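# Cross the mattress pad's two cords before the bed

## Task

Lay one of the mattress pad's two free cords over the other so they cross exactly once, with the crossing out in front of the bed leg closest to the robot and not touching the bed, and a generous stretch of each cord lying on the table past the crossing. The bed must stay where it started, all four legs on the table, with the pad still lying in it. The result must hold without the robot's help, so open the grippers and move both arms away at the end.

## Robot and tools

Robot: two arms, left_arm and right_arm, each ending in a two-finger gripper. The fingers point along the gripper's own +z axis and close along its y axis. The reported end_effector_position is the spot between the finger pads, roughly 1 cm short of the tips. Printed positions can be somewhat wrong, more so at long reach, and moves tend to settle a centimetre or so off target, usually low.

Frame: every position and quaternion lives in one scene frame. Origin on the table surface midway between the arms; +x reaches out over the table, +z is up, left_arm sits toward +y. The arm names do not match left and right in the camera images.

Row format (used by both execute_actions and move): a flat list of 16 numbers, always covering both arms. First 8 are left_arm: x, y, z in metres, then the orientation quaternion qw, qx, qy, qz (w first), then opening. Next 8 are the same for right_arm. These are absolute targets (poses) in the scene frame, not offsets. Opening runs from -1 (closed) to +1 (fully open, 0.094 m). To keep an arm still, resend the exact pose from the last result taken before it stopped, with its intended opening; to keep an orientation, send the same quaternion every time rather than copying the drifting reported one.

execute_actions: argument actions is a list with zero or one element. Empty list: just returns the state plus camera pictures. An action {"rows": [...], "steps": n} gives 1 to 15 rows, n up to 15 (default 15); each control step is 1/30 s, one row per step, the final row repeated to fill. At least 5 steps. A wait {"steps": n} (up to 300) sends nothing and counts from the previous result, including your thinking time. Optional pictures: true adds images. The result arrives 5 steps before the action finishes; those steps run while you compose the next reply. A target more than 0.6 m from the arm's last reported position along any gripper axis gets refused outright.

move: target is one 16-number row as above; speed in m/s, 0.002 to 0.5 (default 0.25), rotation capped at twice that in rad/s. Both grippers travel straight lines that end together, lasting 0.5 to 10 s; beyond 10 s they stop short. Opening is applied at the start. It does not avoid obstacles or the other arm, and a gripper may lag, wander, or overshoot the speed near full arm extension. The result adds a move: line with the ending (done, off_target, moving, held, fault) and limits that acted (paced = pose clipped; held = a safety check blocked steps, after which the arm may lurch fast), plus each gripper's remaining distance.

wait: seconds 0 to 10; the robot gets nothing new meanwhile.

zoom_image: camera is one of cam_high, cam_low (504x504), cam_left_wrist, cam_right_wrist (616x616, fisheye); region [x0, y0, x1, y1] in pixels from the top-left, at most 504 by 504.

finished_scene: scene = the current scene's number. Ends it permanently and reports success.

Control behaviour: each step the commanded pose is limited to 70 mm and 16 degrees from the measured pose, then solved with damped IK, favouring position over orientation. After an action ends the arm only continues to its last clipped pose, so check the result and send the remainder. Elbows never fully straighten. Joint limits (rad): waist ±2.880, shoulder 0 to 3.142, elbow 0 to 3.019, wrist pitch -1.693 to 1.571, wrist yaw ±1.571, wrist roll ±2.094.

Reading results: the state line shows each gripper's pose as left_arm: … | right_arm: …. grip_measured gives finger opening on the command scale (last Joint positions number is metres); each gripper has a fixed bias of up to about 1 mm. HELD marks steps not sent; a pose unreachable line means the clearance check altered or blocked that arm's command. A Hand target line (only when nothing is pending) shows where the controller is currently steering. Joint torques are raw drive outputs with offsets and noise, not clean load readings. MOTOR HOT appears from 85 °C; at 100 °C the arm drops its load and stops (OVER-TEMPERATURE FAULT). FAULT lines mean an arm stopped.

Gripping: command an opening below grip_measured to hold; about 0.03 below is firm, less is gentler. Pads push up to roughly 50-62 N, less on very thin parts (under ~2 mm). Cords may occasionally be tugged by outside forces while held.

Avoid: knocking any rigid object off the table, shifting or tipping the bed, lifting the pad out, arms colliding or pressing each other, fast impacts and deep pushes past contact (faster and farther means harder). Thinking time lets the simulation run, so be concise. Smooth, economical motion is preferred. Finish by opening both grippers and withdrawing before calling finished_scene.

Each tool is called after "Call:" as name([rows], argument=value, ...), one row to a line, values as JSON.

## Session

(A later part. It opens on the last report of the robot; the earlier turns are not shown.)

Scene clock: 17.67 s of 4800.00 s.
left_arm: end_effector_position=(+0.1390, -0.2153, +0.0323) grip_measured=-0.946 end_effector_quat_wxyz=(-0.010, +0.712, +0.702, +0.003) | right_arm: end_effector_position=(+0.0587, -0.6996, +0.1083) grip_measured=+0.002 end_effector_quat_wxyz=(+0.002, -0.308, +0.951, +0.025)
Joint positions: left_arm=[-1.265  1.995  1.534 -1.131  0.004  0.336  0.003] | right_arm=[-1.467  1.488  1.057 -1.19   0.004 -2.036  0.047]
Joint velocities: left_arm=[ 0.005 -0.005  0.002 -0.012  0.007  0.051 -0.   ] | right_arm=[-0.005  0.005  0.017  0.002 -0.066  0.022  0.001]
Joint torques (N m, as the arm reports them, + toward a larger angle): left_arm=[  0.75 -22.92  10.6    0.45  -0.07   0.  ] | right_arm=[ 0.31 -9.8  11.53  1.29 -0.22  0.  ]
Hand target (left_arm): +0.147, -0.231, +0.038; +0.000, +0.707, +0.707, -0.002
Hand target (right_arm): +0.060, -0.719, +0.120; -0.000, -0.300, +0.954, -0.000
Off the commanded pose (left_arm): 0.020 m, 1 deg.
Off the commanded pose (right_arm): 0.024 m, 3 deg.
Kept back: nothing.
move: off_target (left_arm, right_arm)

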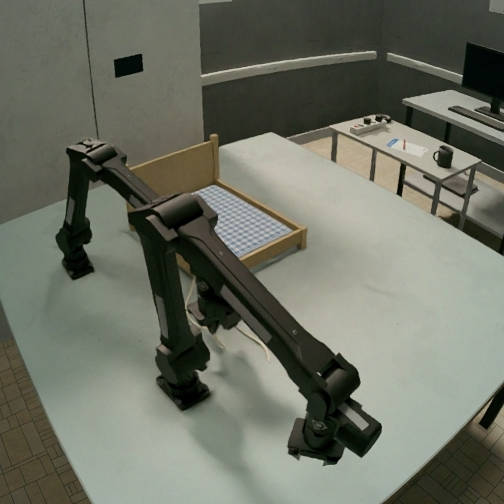

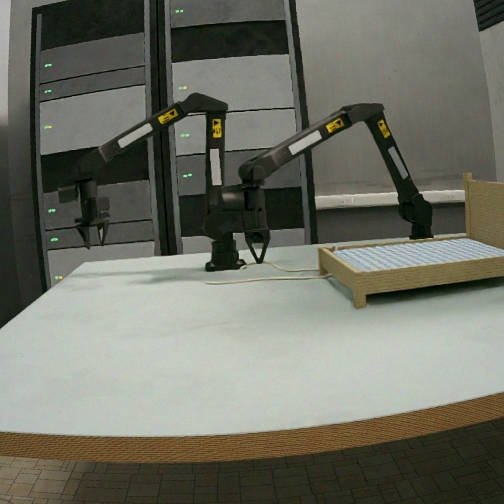

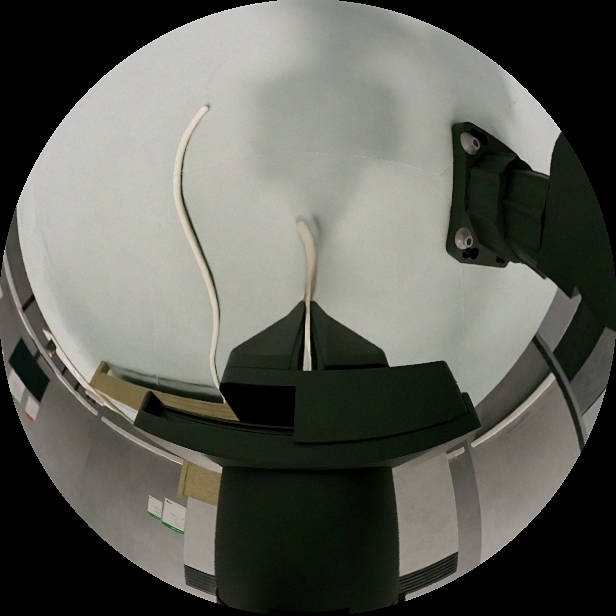

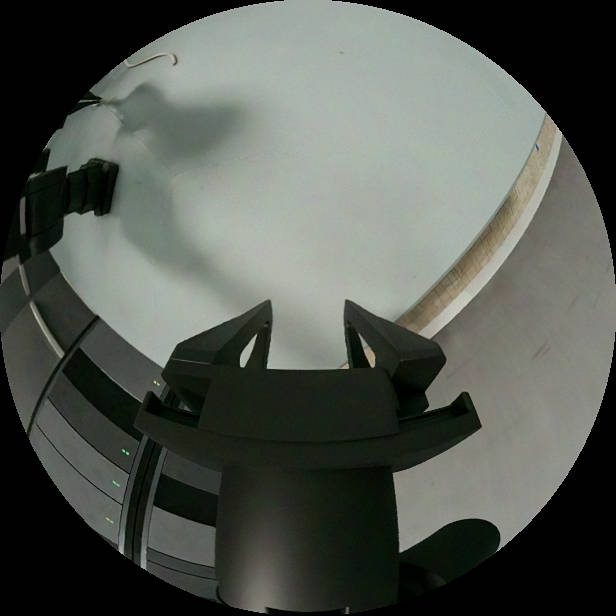

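Call:
move(target=[0.162,-0.25,0.01,0,0.707,0.707,0,-0.97,0.06,-0.72,0.12,0,-0.3,0.954,0,0], speed=0.1)

Call:
move(target=[0.162,-0.25,0.01,0,0.707,0.707,0,-0.4,0.06,-0.72,0.12,0,-0.3,0.954,0,0])

Call:
move(target=[0.165,-0.255,0.06,0,0.707,0.707,0,-0.4,0.06,-0.72,0.12,0,-0.3,0.954,0,0])

Call:
move(target=[0.237,-0.29,0.04,0,0.707,0.707,0,-0.3,0.06,-0.72,0.12,0,-0.3,0.954,0,0], speed=0.15)

Scene clock: 18.87 s of 4800.00 s.
left_arm: end_effector_position=(+0.1499, -0.2307, +0.0042) grip_measured=-0.946 end_effector_quat_wxyz=(-0.018, +0.708, +0.706, +0.007) | right_arm: end_effector_position=(+0.0587, -0.6996, +0.1083) grip_measured=+0.002 end_effector_quat_wxyz=(+0.002, -0.308, +0.951, +0.025)
Joint positions: left_arm=[-1.256  2.081  1.596 -1.124  0.003  0.334  0.003] | right_arm=[-1.467  1.488  1.057 -1.19   0.004 -2.035  0.047]
Joint velocities: left_arm=[ 0.005 -0.005 -0.002 -0.012 -0.051 -0.051 -0.   ] | right_arm=[ 0.015  0.005 -0.027  0.002  0.007  0.022 -0.002]
Joint torques (N m, as the arm reports them, + toward a larger angle): left_arm=[  0.23 -23.06  10.31   0.89  -0.14   0.08] | right_arm=[ 0.4  -9.83 11.56  1.27 -0.22  0.01]
Hand target (left_arm): +0.161, -0.249, +0.010; +0.000, +0.707, +0.707, -0.000
Hand target (right_arm): +0.060, -0.719, +0.120; -0.000, -0.300, +0.954, -0.000
Off the commanded pose (left_arm): 0.024 m, 2 deg.
Off the commanded pose (right_arm): 0.024 m, 3 deg.
Kept back: nothing.
move: off_target (left_arm, right_arm)

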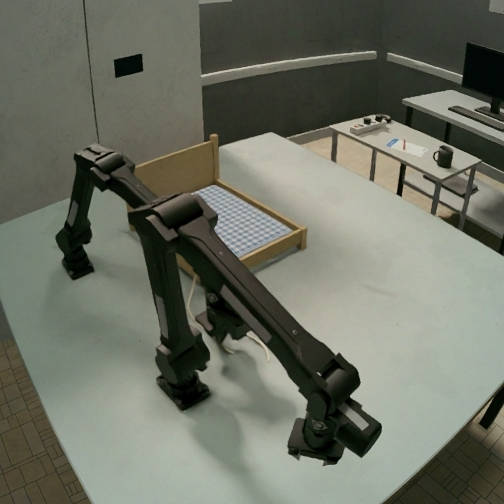

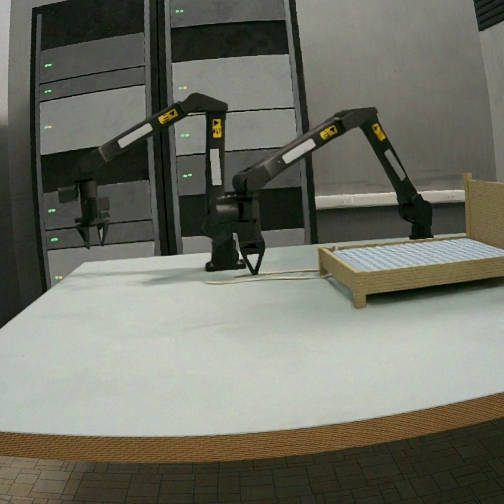

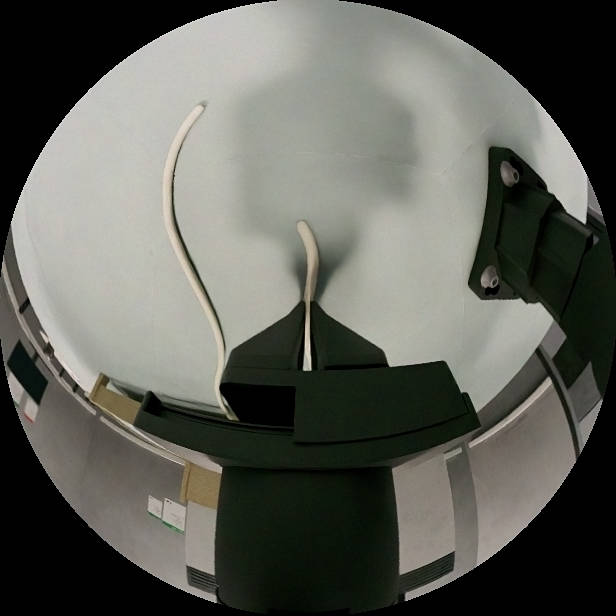

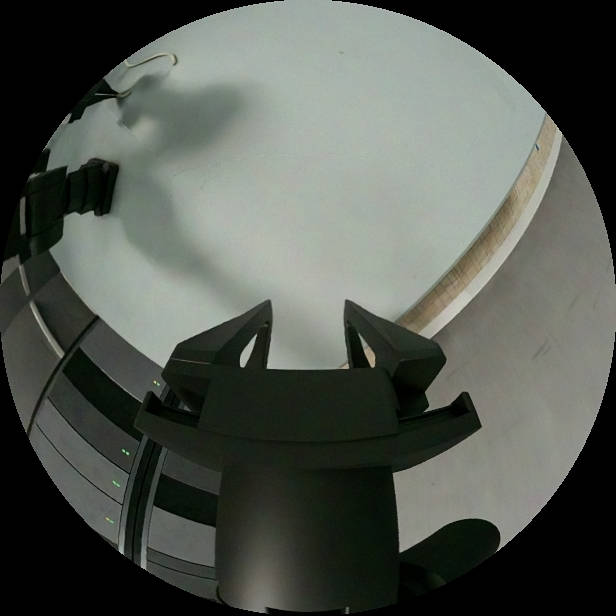

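Scene clock: 19.57 s of 4800.00 s.
left_arm: end_effector_position=(+0.1502, -0.2316, +0.0049) grip_measured=-0.402 end_effector_quat_wxyz=(-0.016, +0.708, +0.706, +0.006) | right_arm: end_effector_position=(+0.0587, -0.6996, +0.1083) grip_measured=+0.002 end_effector_quat_wxyz=(+0.002, -0.308, +0.951, +0.025)
Joint positions: left_arm=[-1.256  2.081  1.598 -1.124  0.003  0.334  0.028] | right_arm=[-1.467  1.488  1.057 -1.19   0.004 -2.035  0.047]
Joint velocities: left_arm=[-0.005 -0.005  0.002 -0.002 -0.007  0.066 -0.001] | right_arm=[-0.005 -0.005 -0.002 -0.022 -0.051 -0.037  0.001]
Joint torques (N m, as the arm reports them, + toward a larger angle): left_arm=[  0.42 -22.76  10.41   0.87  -0.13   0.09] | right_arm=[ 0.3  -9.81 11.55  1.3  -0.22  0.  ]
Hand target (left_arm): +0.161, -0.249, +0.010; +0.000, +0.707, +0.707, -0.000
Hand target (right_arm): +0.060, -0.719, +0.120; -0.000, -0.300, +0.954, -0.000
Off the commanded pose (left_arm): 0.022 m, 2 deg.
Off the commanded pose (right_arm): 0.024 m, 3 deg.
Kept back: nothing.
move: off_target (left_arm, right_arm)

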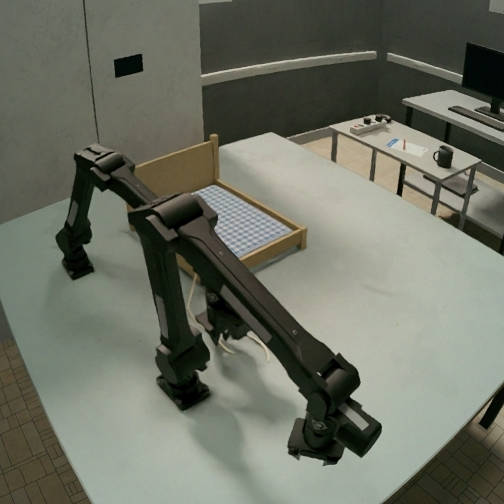

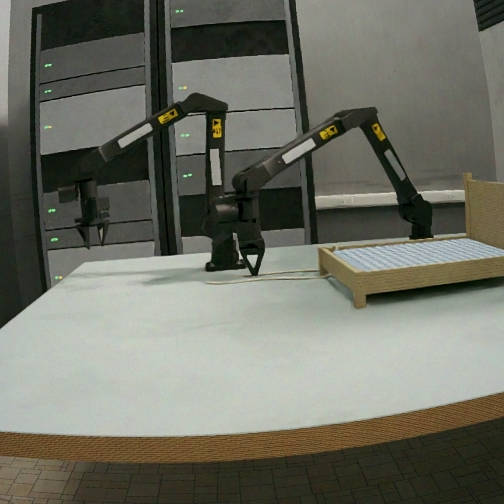

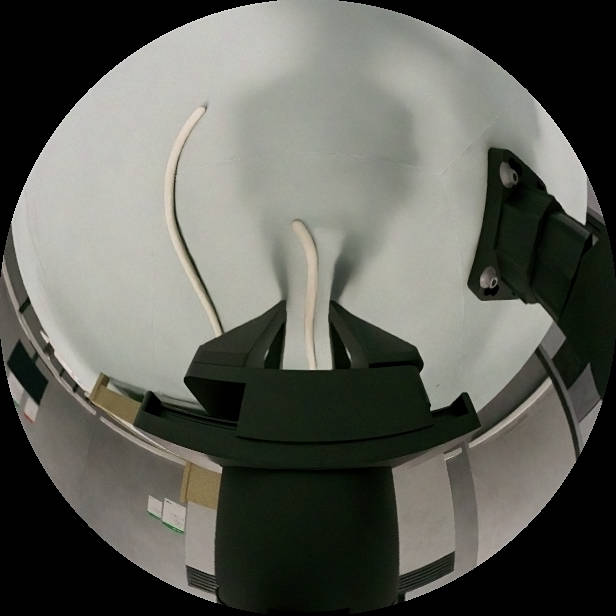

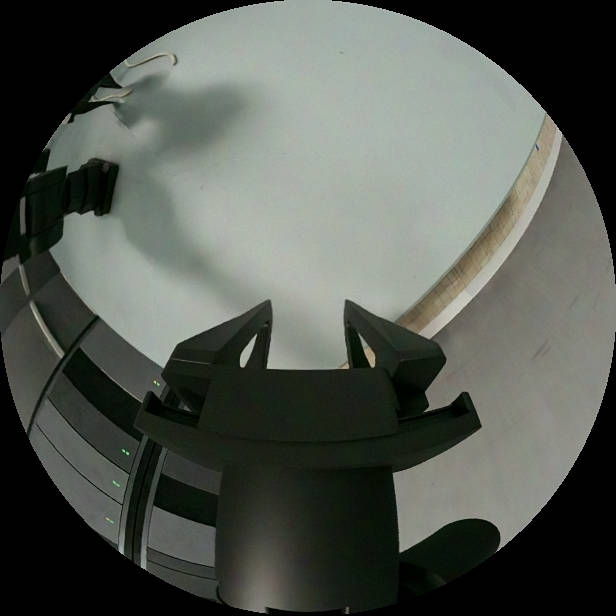

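Scene clock: 20.40 s of 4800.00 s.
left_arm: end_effector_position=(+0.1541, -0.2429, +0.0377) grip_measured=-0.402 end_effector_quat_wxyz=(-0.021, +0.708, +0.706, +0.009) | right_arm: end_effector_position=(+0.0587, -0.6996, +0.1083) grip_measured=+0.002 end_effector_quat_wxyz=(+0.002, -0.308, +0.951, +0.025)
Joint positions: left_arm=[-1.256  2.079  1.69  -1.228  0.003  0.334  0.028] | right_arm=[-1.467  1.488  1.057 -1.19   0.004 -2.035  0.047]
Joint velocities: left_arm=[-0.005 -0.005  0.022 -0.007 -0.007  0.051 -0.001] | right_arm=[-0.005 -0.015 -0.007 -0.007 -0.007 -0.007 -0.001]
Joint torques (N m, as the arm reports them, + toward a larger angle): left_arm=[  0.67 -26.3   10.39   0.46  -0.14   0.11] | right_arm=[ 0.34 -9.84 11.57  1.28 -0.22  0.  ]
Hand target (left_arm): +0.165, -0.256, +0.059; +0.000, +0.707, +0.707, -0.000
Hand target (right_arm): +0.060, -0.719, +0.120; -0.000, -0.300, +0.954, -0.000
Off the commanded pose (left_arm): 0.028 m, 3 deg.
Off the commanded pose (right_arm): 0.024 m, 3 deg.
Kept back: nothing.
move: off_target (left_arm, right_arm)

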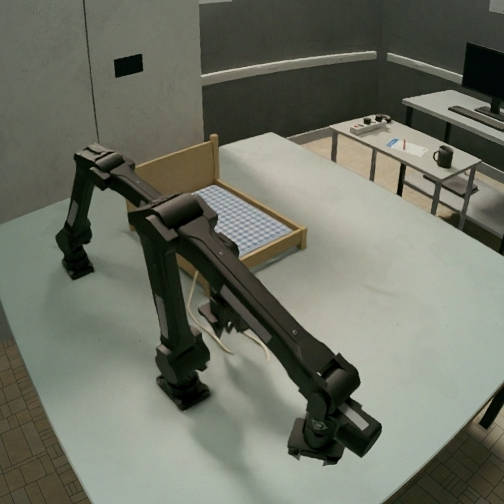

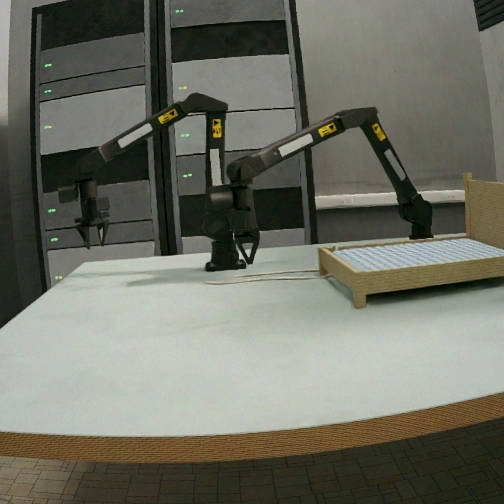

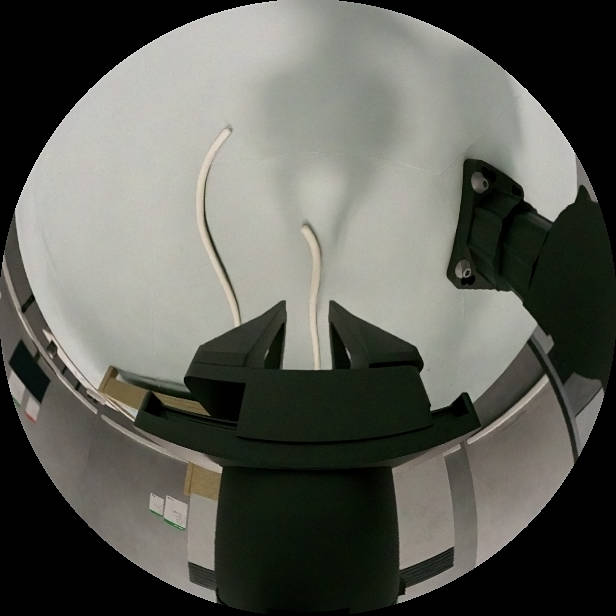

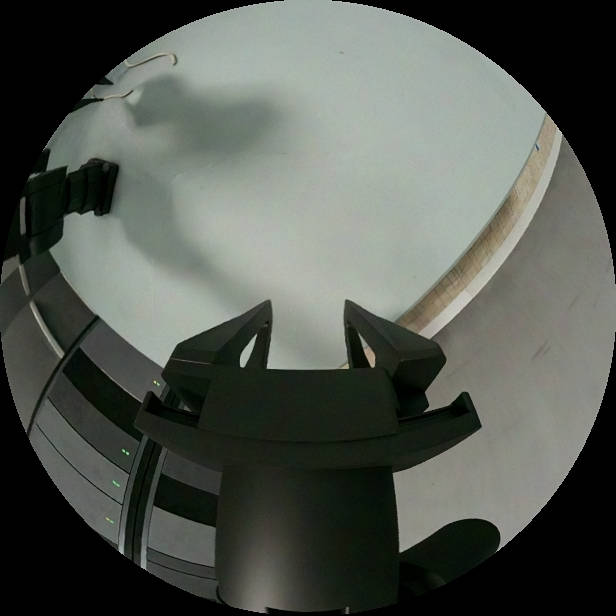

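Scene clock: 21.47 s of 4800.00 s.
left_arm: end_effector_position=(+0.2313, -0.2774, +0.0376) grip_measured=-0.302 end_effector_quat_wxyz=(-0.008, +0.703, +0.711, +0.001) | right_arm: end_effector_position=(+0.0587, -0.6996, +0.1083) grip_measured=+0.002 end_effector_quat_wxyz=(+0.002, -0.308, +0.951, +0.025)
Joint positions: left_arm=[-1.163  2.222  1.938 -1.302  0.003  0.412  0.033] | right_arm=[-1.467  1.488  1.057 -1.19   0.004 -2.035  0.047]
Joint velocities: left_arm=[ 0.005 -0.005 -0.032 -0.002 -0.037 -0.081  0.   ] | right_arm=[-0.005  0.015 -0.007 -0.002  0.022 -0.066  0.001]
Joint torques (N m, as the arm reports them, + toward a larger angle): left_arm=[  0.83 -25.45  11.53   0.49  -0.05   0.13] | right_arm=[ 0.37 -9.76 11.55  1.32 -0.22  0.  ]
Hand target (left_arm): +0.236, -0.292, +0.039; +0.001, +0.707, +0.707, -0.002
Hand target (right_arm): +0.060, -0.719, +0.120; -0.000, -0.300, +0.954, -0.000
Off the commanded pose (left_arm): 0.014 m, 1 deg.
Off the commanded pose (right_arm): 0.024 m, 3 deg.
Kept back: nothing.
move: off_target (left_arm, right_arm)

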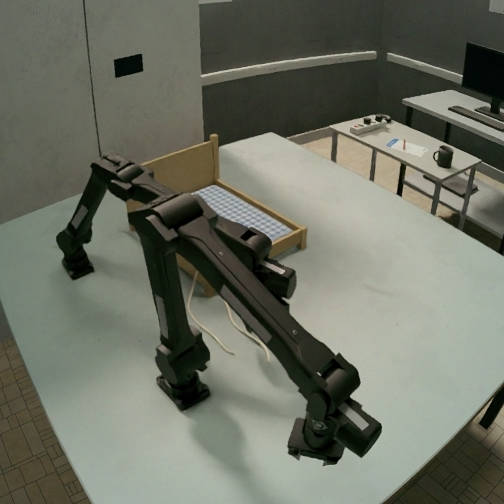

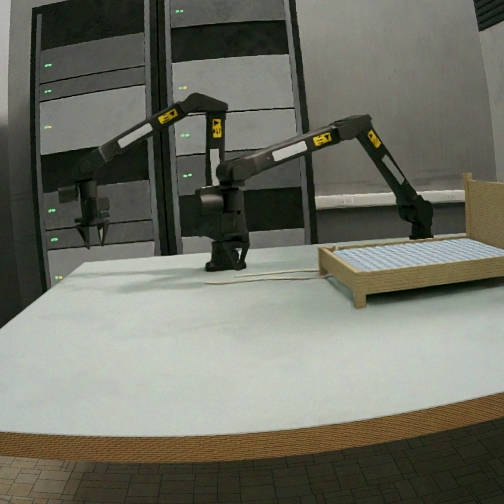

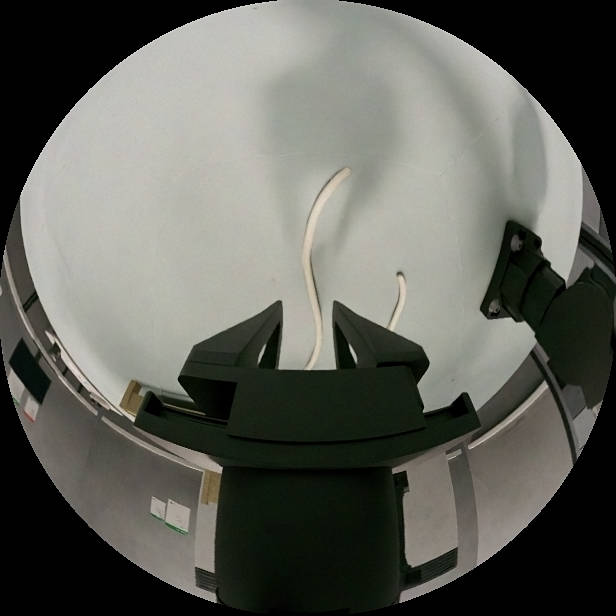

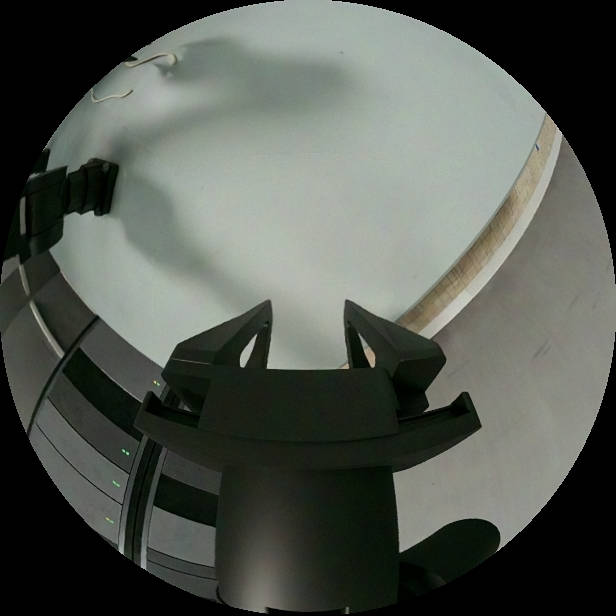

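Call:
move(target=[0.24,-0.305,-0.004,0,0.707,0.707,0,-0.3,0.06,-0.72,0.12,0,-0.3,0.954,0,0], speed=0.05)

Call:
move(target=[0.24,-0.305,-0.004,0,0.707,0.707,0,-0.97,0.06,-0.72,0.12,0,-0.3,0.954,0,0])

Scene clock: 23.17 s of 4800.00 s.
left_arm: end_effector_position=(+0.2358, -0.2878, +0.0018) grip_measured=-0.302 end_effector_quat_wxyz=(-0.010, +0.703, +0.711, +0.002) | right_arm: end_effector_position=(+0.0587, -0.6996, +0.1083) grip_measured=+0.002 end_effector_quat_wxyz=(+0.002, -0.308, +0.951, +0.025)
Joint positions: left_arm=[-1.164  2.292  1.965 -1.265  0.003  0.413  0.033] | right_arm=[-1.467  1.488  1.057 -1.19   0.004 -2.035  0.047]
Joint velocities: left_arm=[-0.015  0.005 -0.012 -0.002 -0.095 -0.066  0.   ] | right_arm=[-0.005 -0.005  0.002 -0.012 -0.081  0.022  0.   ]
Joint torques (N m, as the arm reports them, + toward a larger angle): left_arm=[ -0.96 -25.65  10.95   0.98  -0.1    0.07] | right_arm=[ 0.37 -9.83 11.54  1.29 -0.22  0.  ]
Hand target (left_arm): +0.239, -0.304, -0.004; +0.000, +0.707, +0.707, -0.000
Hand target (right_arm): +0.060, -0.719, +0.120; -0.000, -0.300, +0.954, -0.000
Off the commanded pose (left_arm): 0.019 m, 1 deg.
Off the commanded pose (right_arm): 0.024 m, 3 deg.
Kept back: nothing.
move: off_target (left_arm, right_arm)

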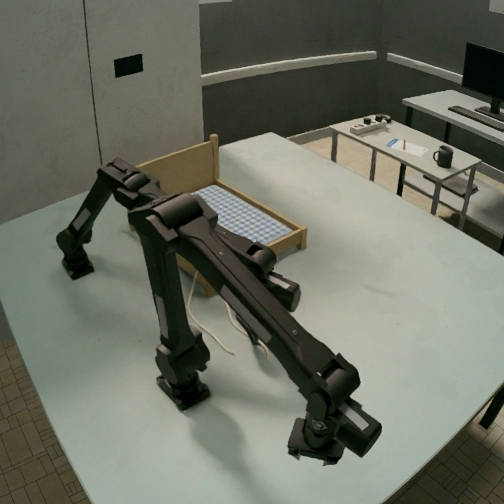

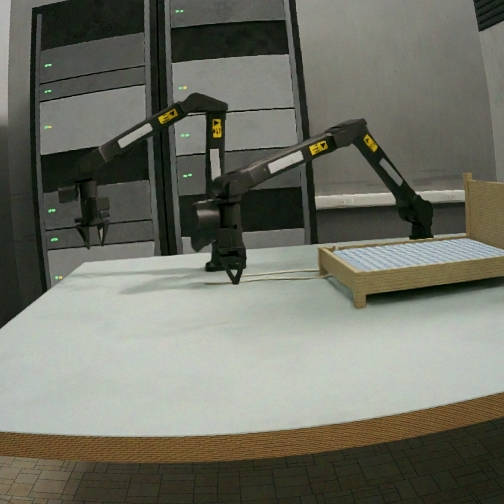

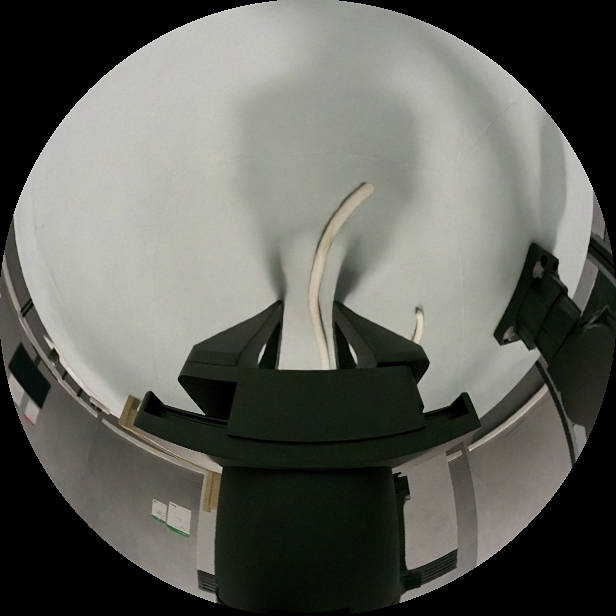

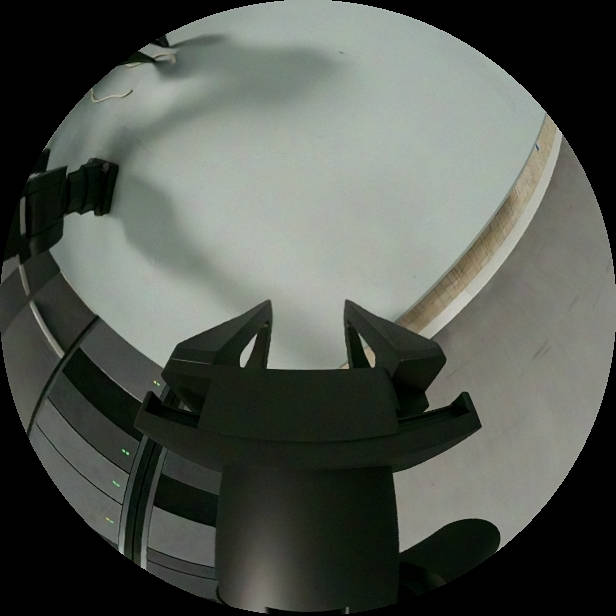

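Scene clock: 23.87 s of 4800.00 s.
left_arm: end_effector_position=(+0.2358, -0.2877, +0.0016) grip_measured=-0.947 end_effector_quat_wxyz=(-0.010, +0.703, +0.711, +0.003) | right_arm: end_effector_position=(+0.0587, -0.6996, +0.1083) grip_measured=+0.002 end_effector_quat_wxyz=(+0.002, -0.308, +0.951, +0.025)
Joint positions: left_arm=[-1.164  2.292  1.965 -1.265  0.003  0.413  0.002] | right_arm=[-1.467  1.488  1.057 -1.19   0.004 -2.035  0.047]
Joint velocities: left_arm=[-0.015 -0.015 -0.017 -0.012 -0.051  0.037  0.   ] | right_arm=[-0.005 -0.005  0.022 -0.022 -0.022  0.007  0.001]
Joint torques (N m, as the arm reports them, + toward a larger angle): left_arm=[ -0.69 -25.31  11.15   0.91  -0.12   0.09] | right_arm=[ 0.39 -9.75 11.57  1.29 -0.22  0.  ]
Hand target (left_arm): +0.239, -0.304, -0.004; +0.000, +0.707, +0.707, -0.000
Hand target (right_arm): +0.060, -0.719, +0.120; -0.000, -0.300, +0.954, -0.000
Off the commanded pose (left_arm): 0.019 m, 1 deg.
Off the commanded pose (right_arm): 0.024 m, 3 deg.
Kept back: nothing.
move: off_target (left_arm, right_arm)

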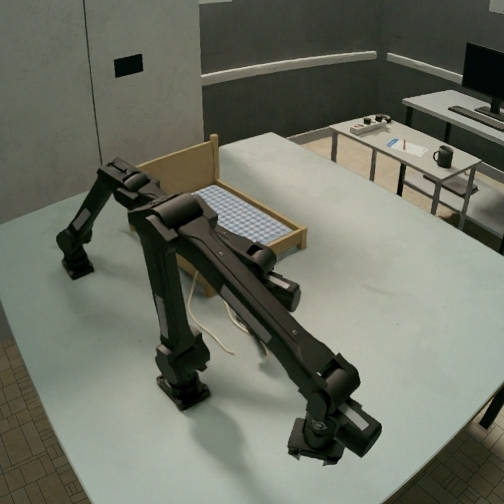

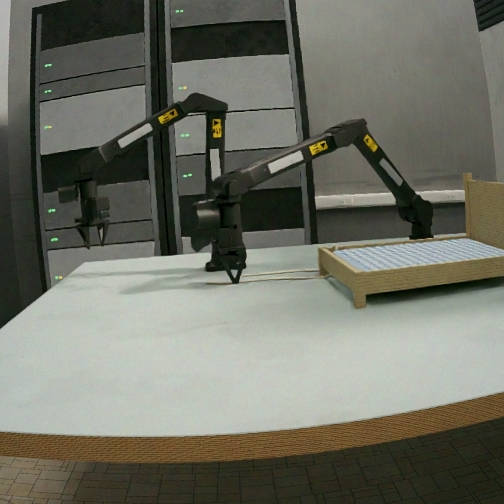

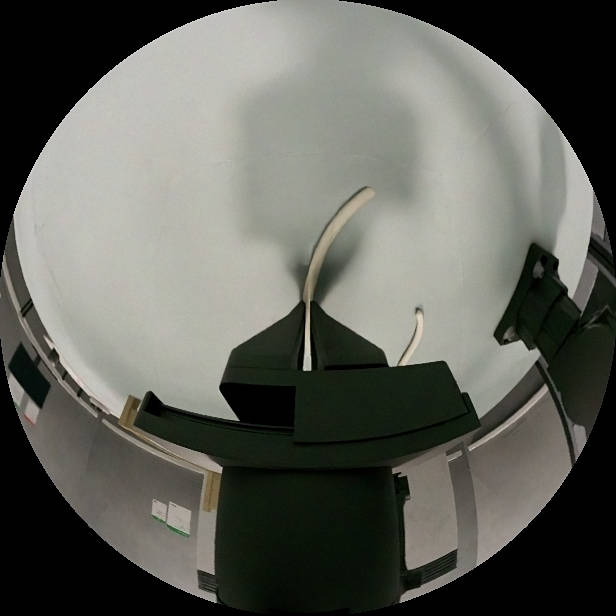

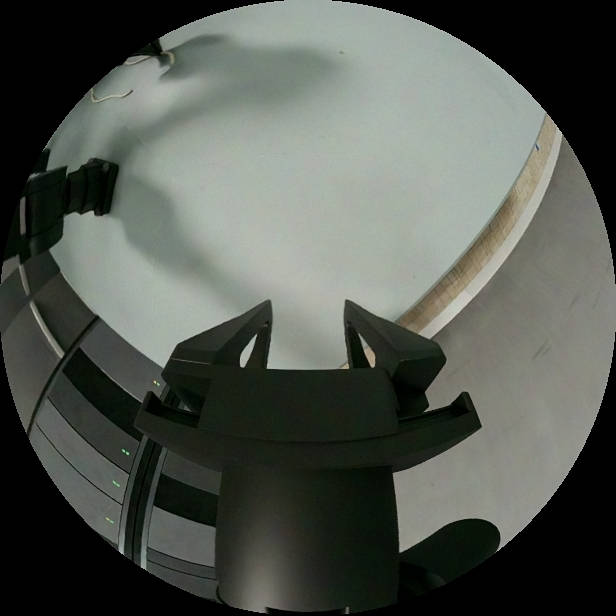

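Call:
move(target=[0.2,-0.17,0.14,0,0.9,0.436,0,-0.975,0.06,-0.72,0.12,0,-0.3,0.954,0,0])

Call:
move(target=[0.09,-0.115,0.08,0,0.995,0.1,0,-0.975,0.06,-0.72,0.12,0,-0.3,0.954,0,0])

Scene clock: 26.03 s of 4800.00 s.
left_arm: end_effector_position=(+0.2006, -0.1772, +0.1408) grip_measured=-0.947 end_effector_quat_wxyz=(+0.004, +0.899, +0.437, -0.000) | right_arm: end_effector_position=(+0.0587, -0.6996, +0.1083) grip_measured=+0.002 end_effector_quat_wxyz=(+0.002, -0.308, +0.951, +0.025)
Joint positions: left_arm=[-1.141  1.849  1.612 -1.326  0.     1.112  0.002] | right_arm=[-1.467  1.488  1.057 -1.19   0.004 -2.035  0.047]
Joint velocities: left_arm=[-0.005 -0.015  0.002  0.002 -0.007 -0.007  0.   ] | right_arm=[-0.015  0.005  0.007  0.002  0.081  0.022  0.001]
Joint torques (N m, as the arm reports them, + toward a larger angle): left_arm=[  0.62 -22.74   7.42   0.46   0.02   0.11] | right_arm=[ 0.29 -9.79 11.58  1.3  -0.22  0.  ]
Hand target (left_arm): +0.203, -0.172, +0.142; +0.000, +0.900, +0.436, -0.000
Hand target (right_arm): +0.060, -0.719, +0.120; -0.000, -0.300, +0.954, -0.000
Off the commanded pose (left_arm): 0.007 m, 1 deg.
Off the commanded pose (right_arm): 0.024 m, 3 deg.
Kept back: nothing.
move: off_target (right_arm)

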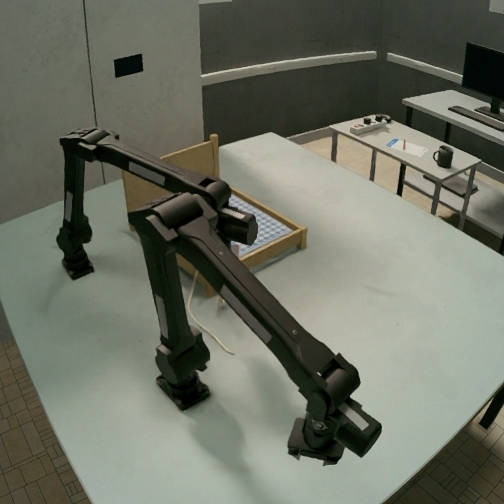

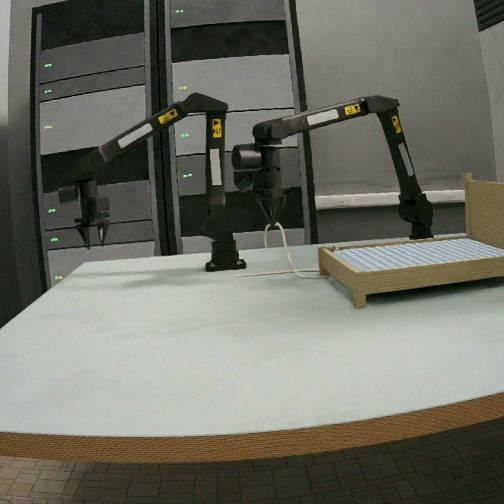

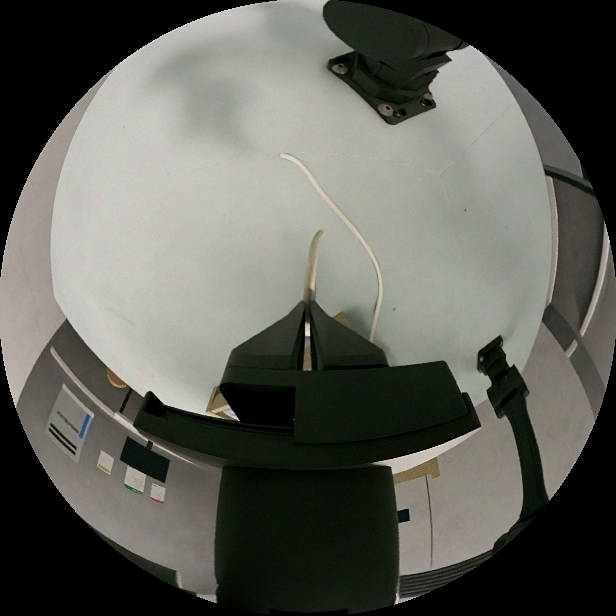

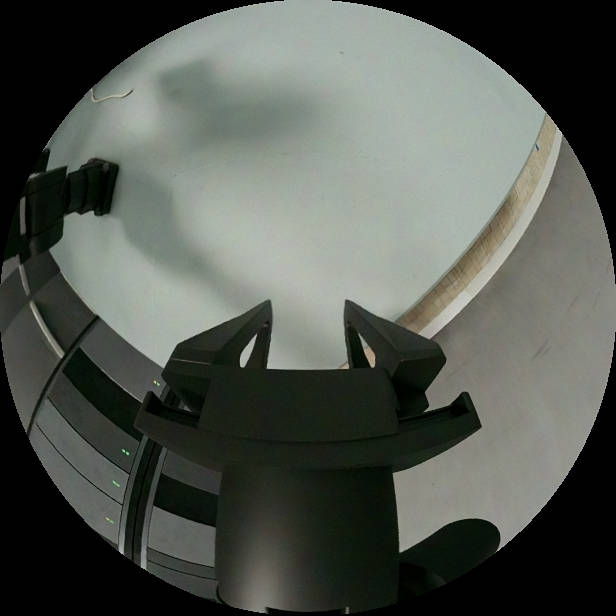

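Scene clock: 27.97 s of 4800.00 s.
left_arm: end_effector_position=(+0.0913, -0.1089, +0.0745) grip_measured=-0.947 end_effector_quat_wxyz=(-0.013, +0.994, +0.107, -0.002) | right_arm: end_effector_position=(+0.0587, -0.6996, +0.1083) grip_measured=+0.002 end_effector_quat_wxyz=(+0.002, -0.308, +0.951, +0.025)
Joint positions: left_arm=[-1.292  1.679  1.19  -1.109 -0.002  1.652  0.002] | right_arm=[-1.467  1.488  1.057 -1.19   0.004 -2.035  0.047]
Joint velocities: left_arm=[-0.005  0.005  0.022  0.007 -0.066 -0.022  0.   ] | right_arm=[ 0.005 -0.005 -0.007  0.007 -0.051  0.022 -0.   ]
Joint torques (N m, as the arm reports them, + toward a larger angle): left_arm=[ -0.23 -19.65   6.76   0.99  -0.07   0.08] | right_arm=[ 0.32 -9.82 11.55  1.29 -0.23  0.  ]
Hand target (left_arm): +0.091, -0.111, +0.082; -0.001, +0.995, +0.100, +0.002
Hand target (right_arm): +0.060, -0.719, +0.120; -0.000, -0.300, +0.954, -0.000
Off the commanded pose (left_arm): 0.008 m, 2 deg.
Off the commanded pose (right_arm): 0.024 m, 3 deg.
Kept back: nothing.
move: off_target (right_arm)

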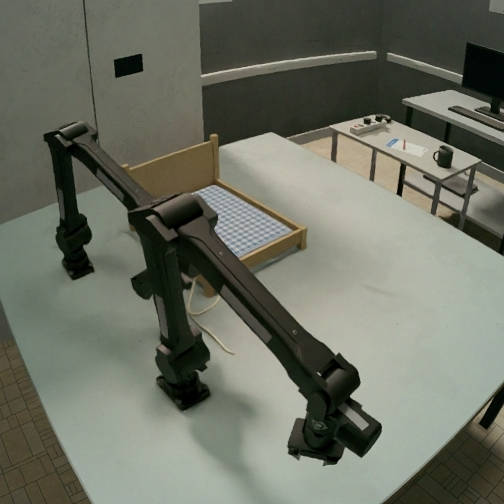

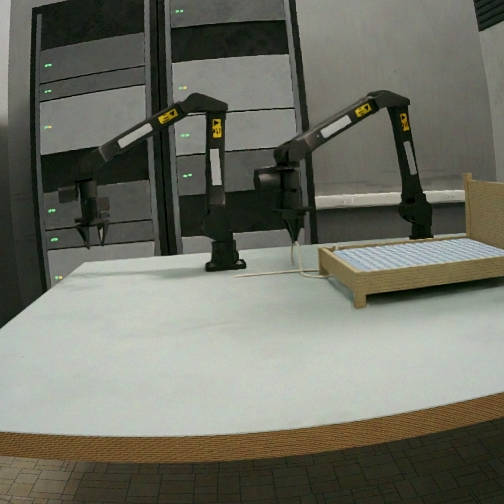

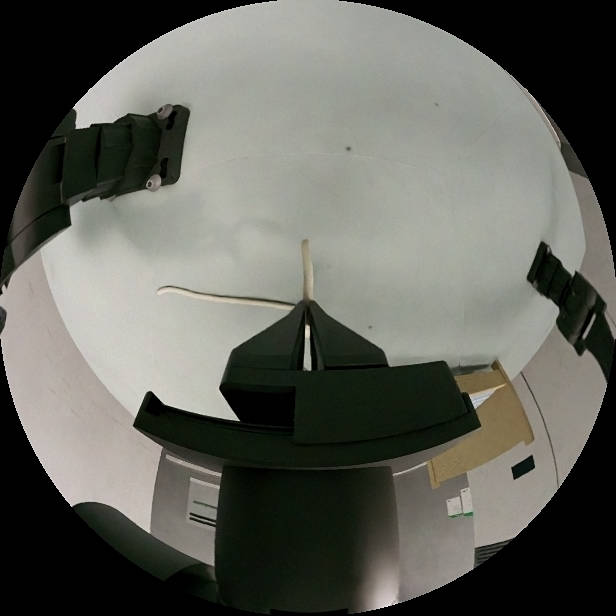

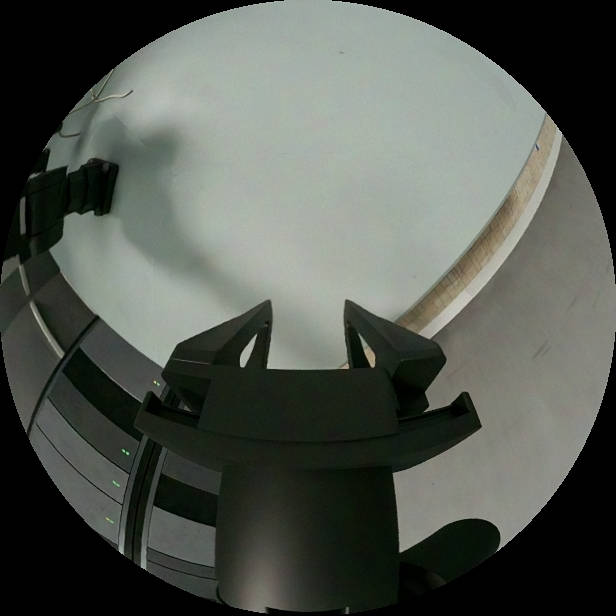

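Call:
move(target=[0.045,-0.115,0.06,0,0.995,0.1,0,-0.975,0.06,-0.72,0.12,0,-0.3,0.954,0,0], speed=0.1)

Call:
move(target=[0.05,-0.115,0.002,0,0.995,0.1,0,-0.975,0.06,-0.72,0.12,0,-0.3,0.954,0,0], speed=0.07)

Scene clock: 29.03 s of 4800.00 s.
left_arm: end_effector_position=(+0.0447, -0.1127, +0.0568) grip_measured=-0.947 end_effector_quat_wxyz=(-0.009, +0.996, +0.094, +0.000) | right_arm: end_effector_position=(+0.0587, -0.6996, +0.1083) grip_measured=+0.002 end_effector_quat_wxyz=(+0.002, -0.308, +0.951, +0.025)
Joint positions: left_arm=[-1.393  1.679  1.137 -1.046 -0.002  1.576  0.002] | right_arm=[-1.467  1.488  1.057 -1.19   0.004 -2.035  0.047]
Joint velocities: left_arm=[ 0.005 -0.015 -0.017 -0.002  0.022 -0.051 -0.001] | right_arm=[-0.005 -0.015 -0.002 -0.002 -0.095  0.022  0.   ]
Joint torques (N m, as the arm reports them, + toward a larger angle): left_arm=[ -0.18 -17.95   6.54   0.97  -0.01  -0.07] | right_arm=[ 0.3  -9.83 11.55  1.29 -0.23  0.  ]
Hand target (left_arm): +0.046, -0.114, +0.060; -0.001, +0.995, +0.100, +0.001
Hand target (right_arm): +0.060, -0.719, +0.120; -0.000, -0.300, +0.954, -0.000
Off the commanded pose (left_arm): 0.004 m, 1 deg.
Off the commanded pose (right_arm): 0.024 m, 3 deg.
Kept back: nothing.
move: off_target (right_arm)

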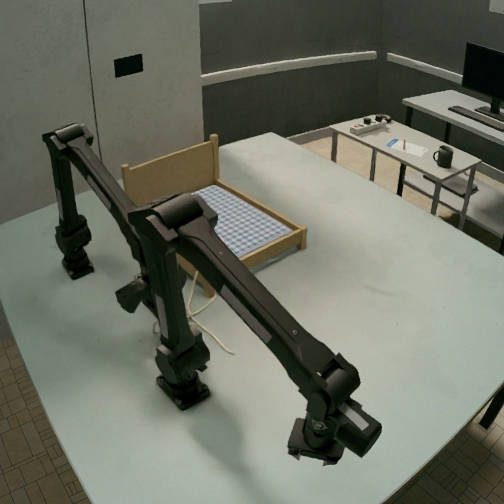

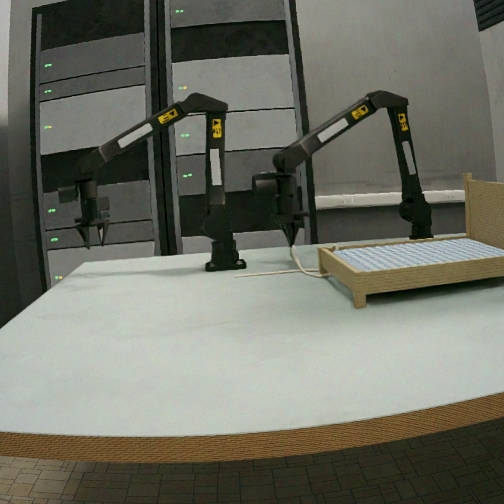

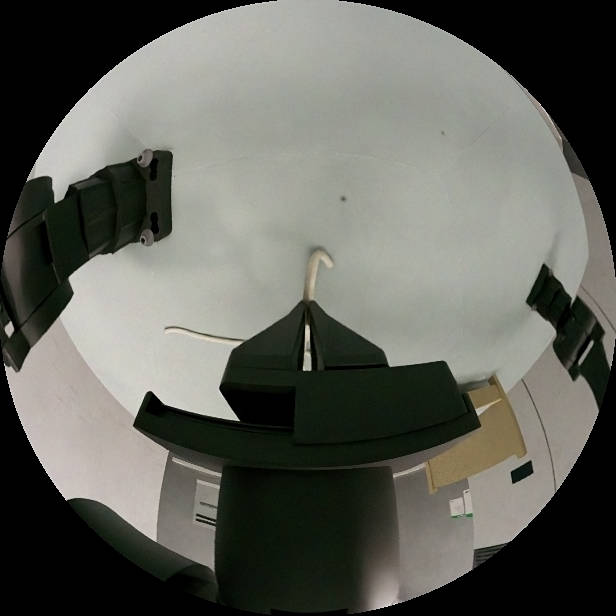

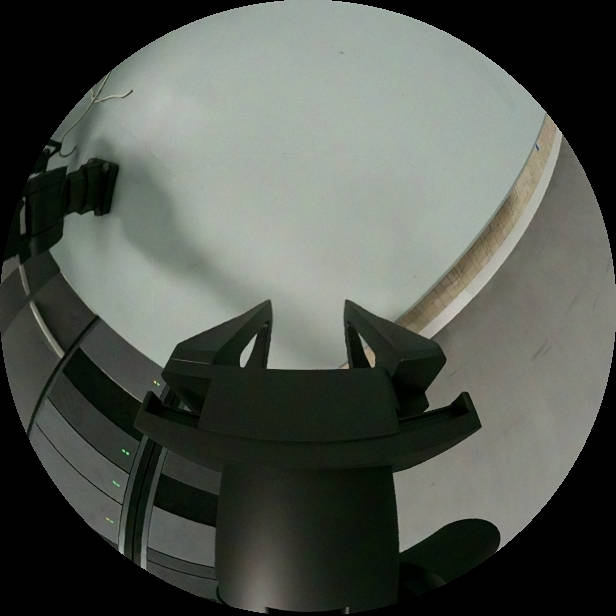

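Scene clock: 30.17 s of 4800.00 s.
left_arm: end_effector_position=(+0.0466, -0.1159, +0.0123) grip_measured=-0.947 end_effector_quat_wxyz=(+0.007, +0.995, +0.095, +0.002) | right_arm: end_effector_position=(+0.0587, -0.6996, +0.1083) grip_measured=+0.002 end_effector_quat_wxyz=(+0.002, -0.308, +0.951, +0.025)
Joint positions: left_arm=[-1.391  1.738  1.077 -0.896 -0.002  1.576  0.002] | right_arm=[-1.467  1.488  1.057 -1.19   0.004 -2.035  0.047]
Joint velocities: left_arm=[-0.005 -0.015  0.012  0.007 -0.066 -0.051 -0.001] | right_arm=[-0.005 -0.005  0.002 -0.002  0.022  0.007 -0.001]
Joint torques (N m, as the arm reports them, + toward a larger angle): left_arm=[  0.72 -15.78   6.22   1.15   0.09   0.04] | right_arm=[ 0.3  -9.76 11.58  1.27 -0.22  0.  ]
Hand target (left_arm): +0.050, -0.113, +0.003; -0.000, +0.995, +0.100, -0.000
Hand target (right_arm): +0.060, -0.719, +0.120; -0.000, -0.300, +0.954, -0.000
Off the commanded pose (left_arm): 0.011 m, 1 deg.
Off the commanded pose (right_arm): 0.024 m, 3 deg.
Kept back: nothing.
move: off_target (left_arm, right_arm)

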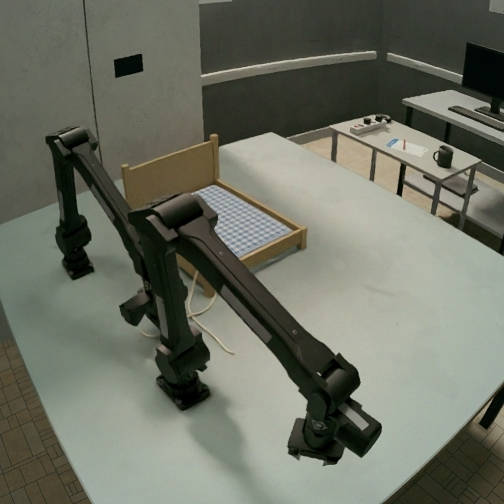

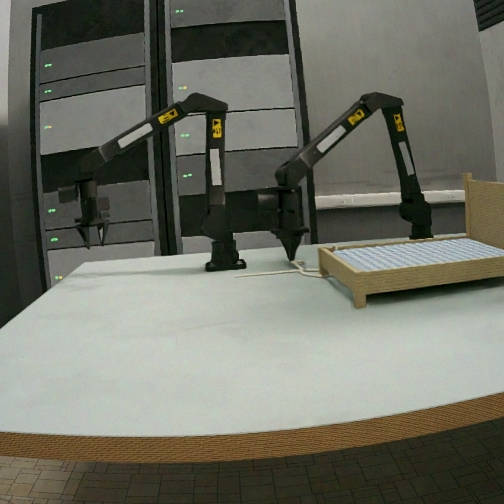

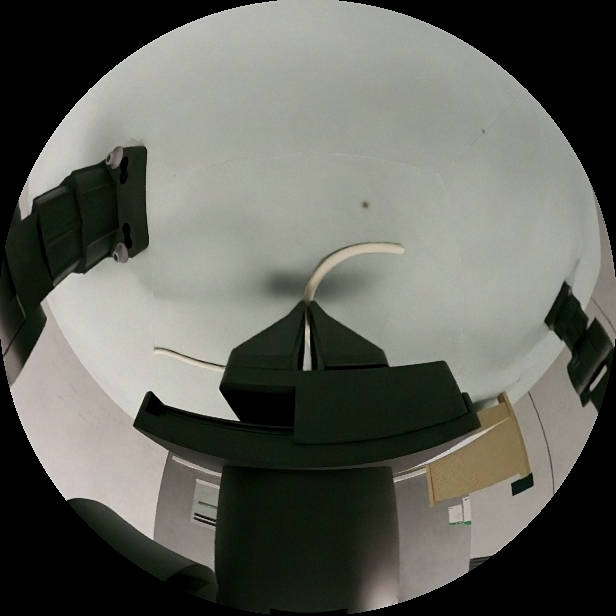

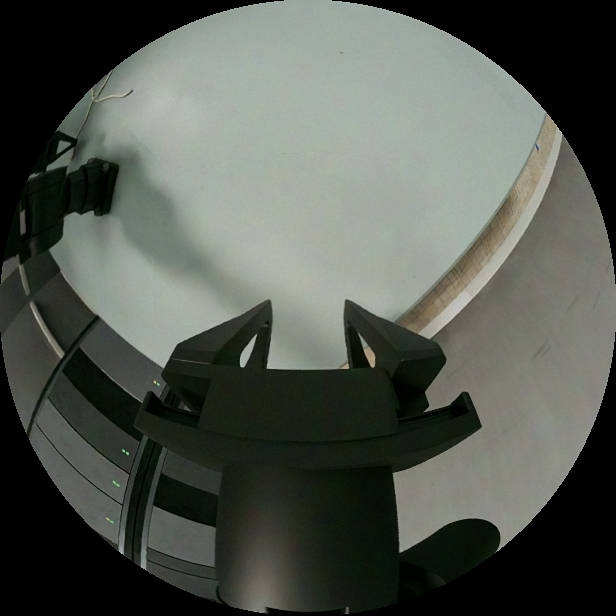

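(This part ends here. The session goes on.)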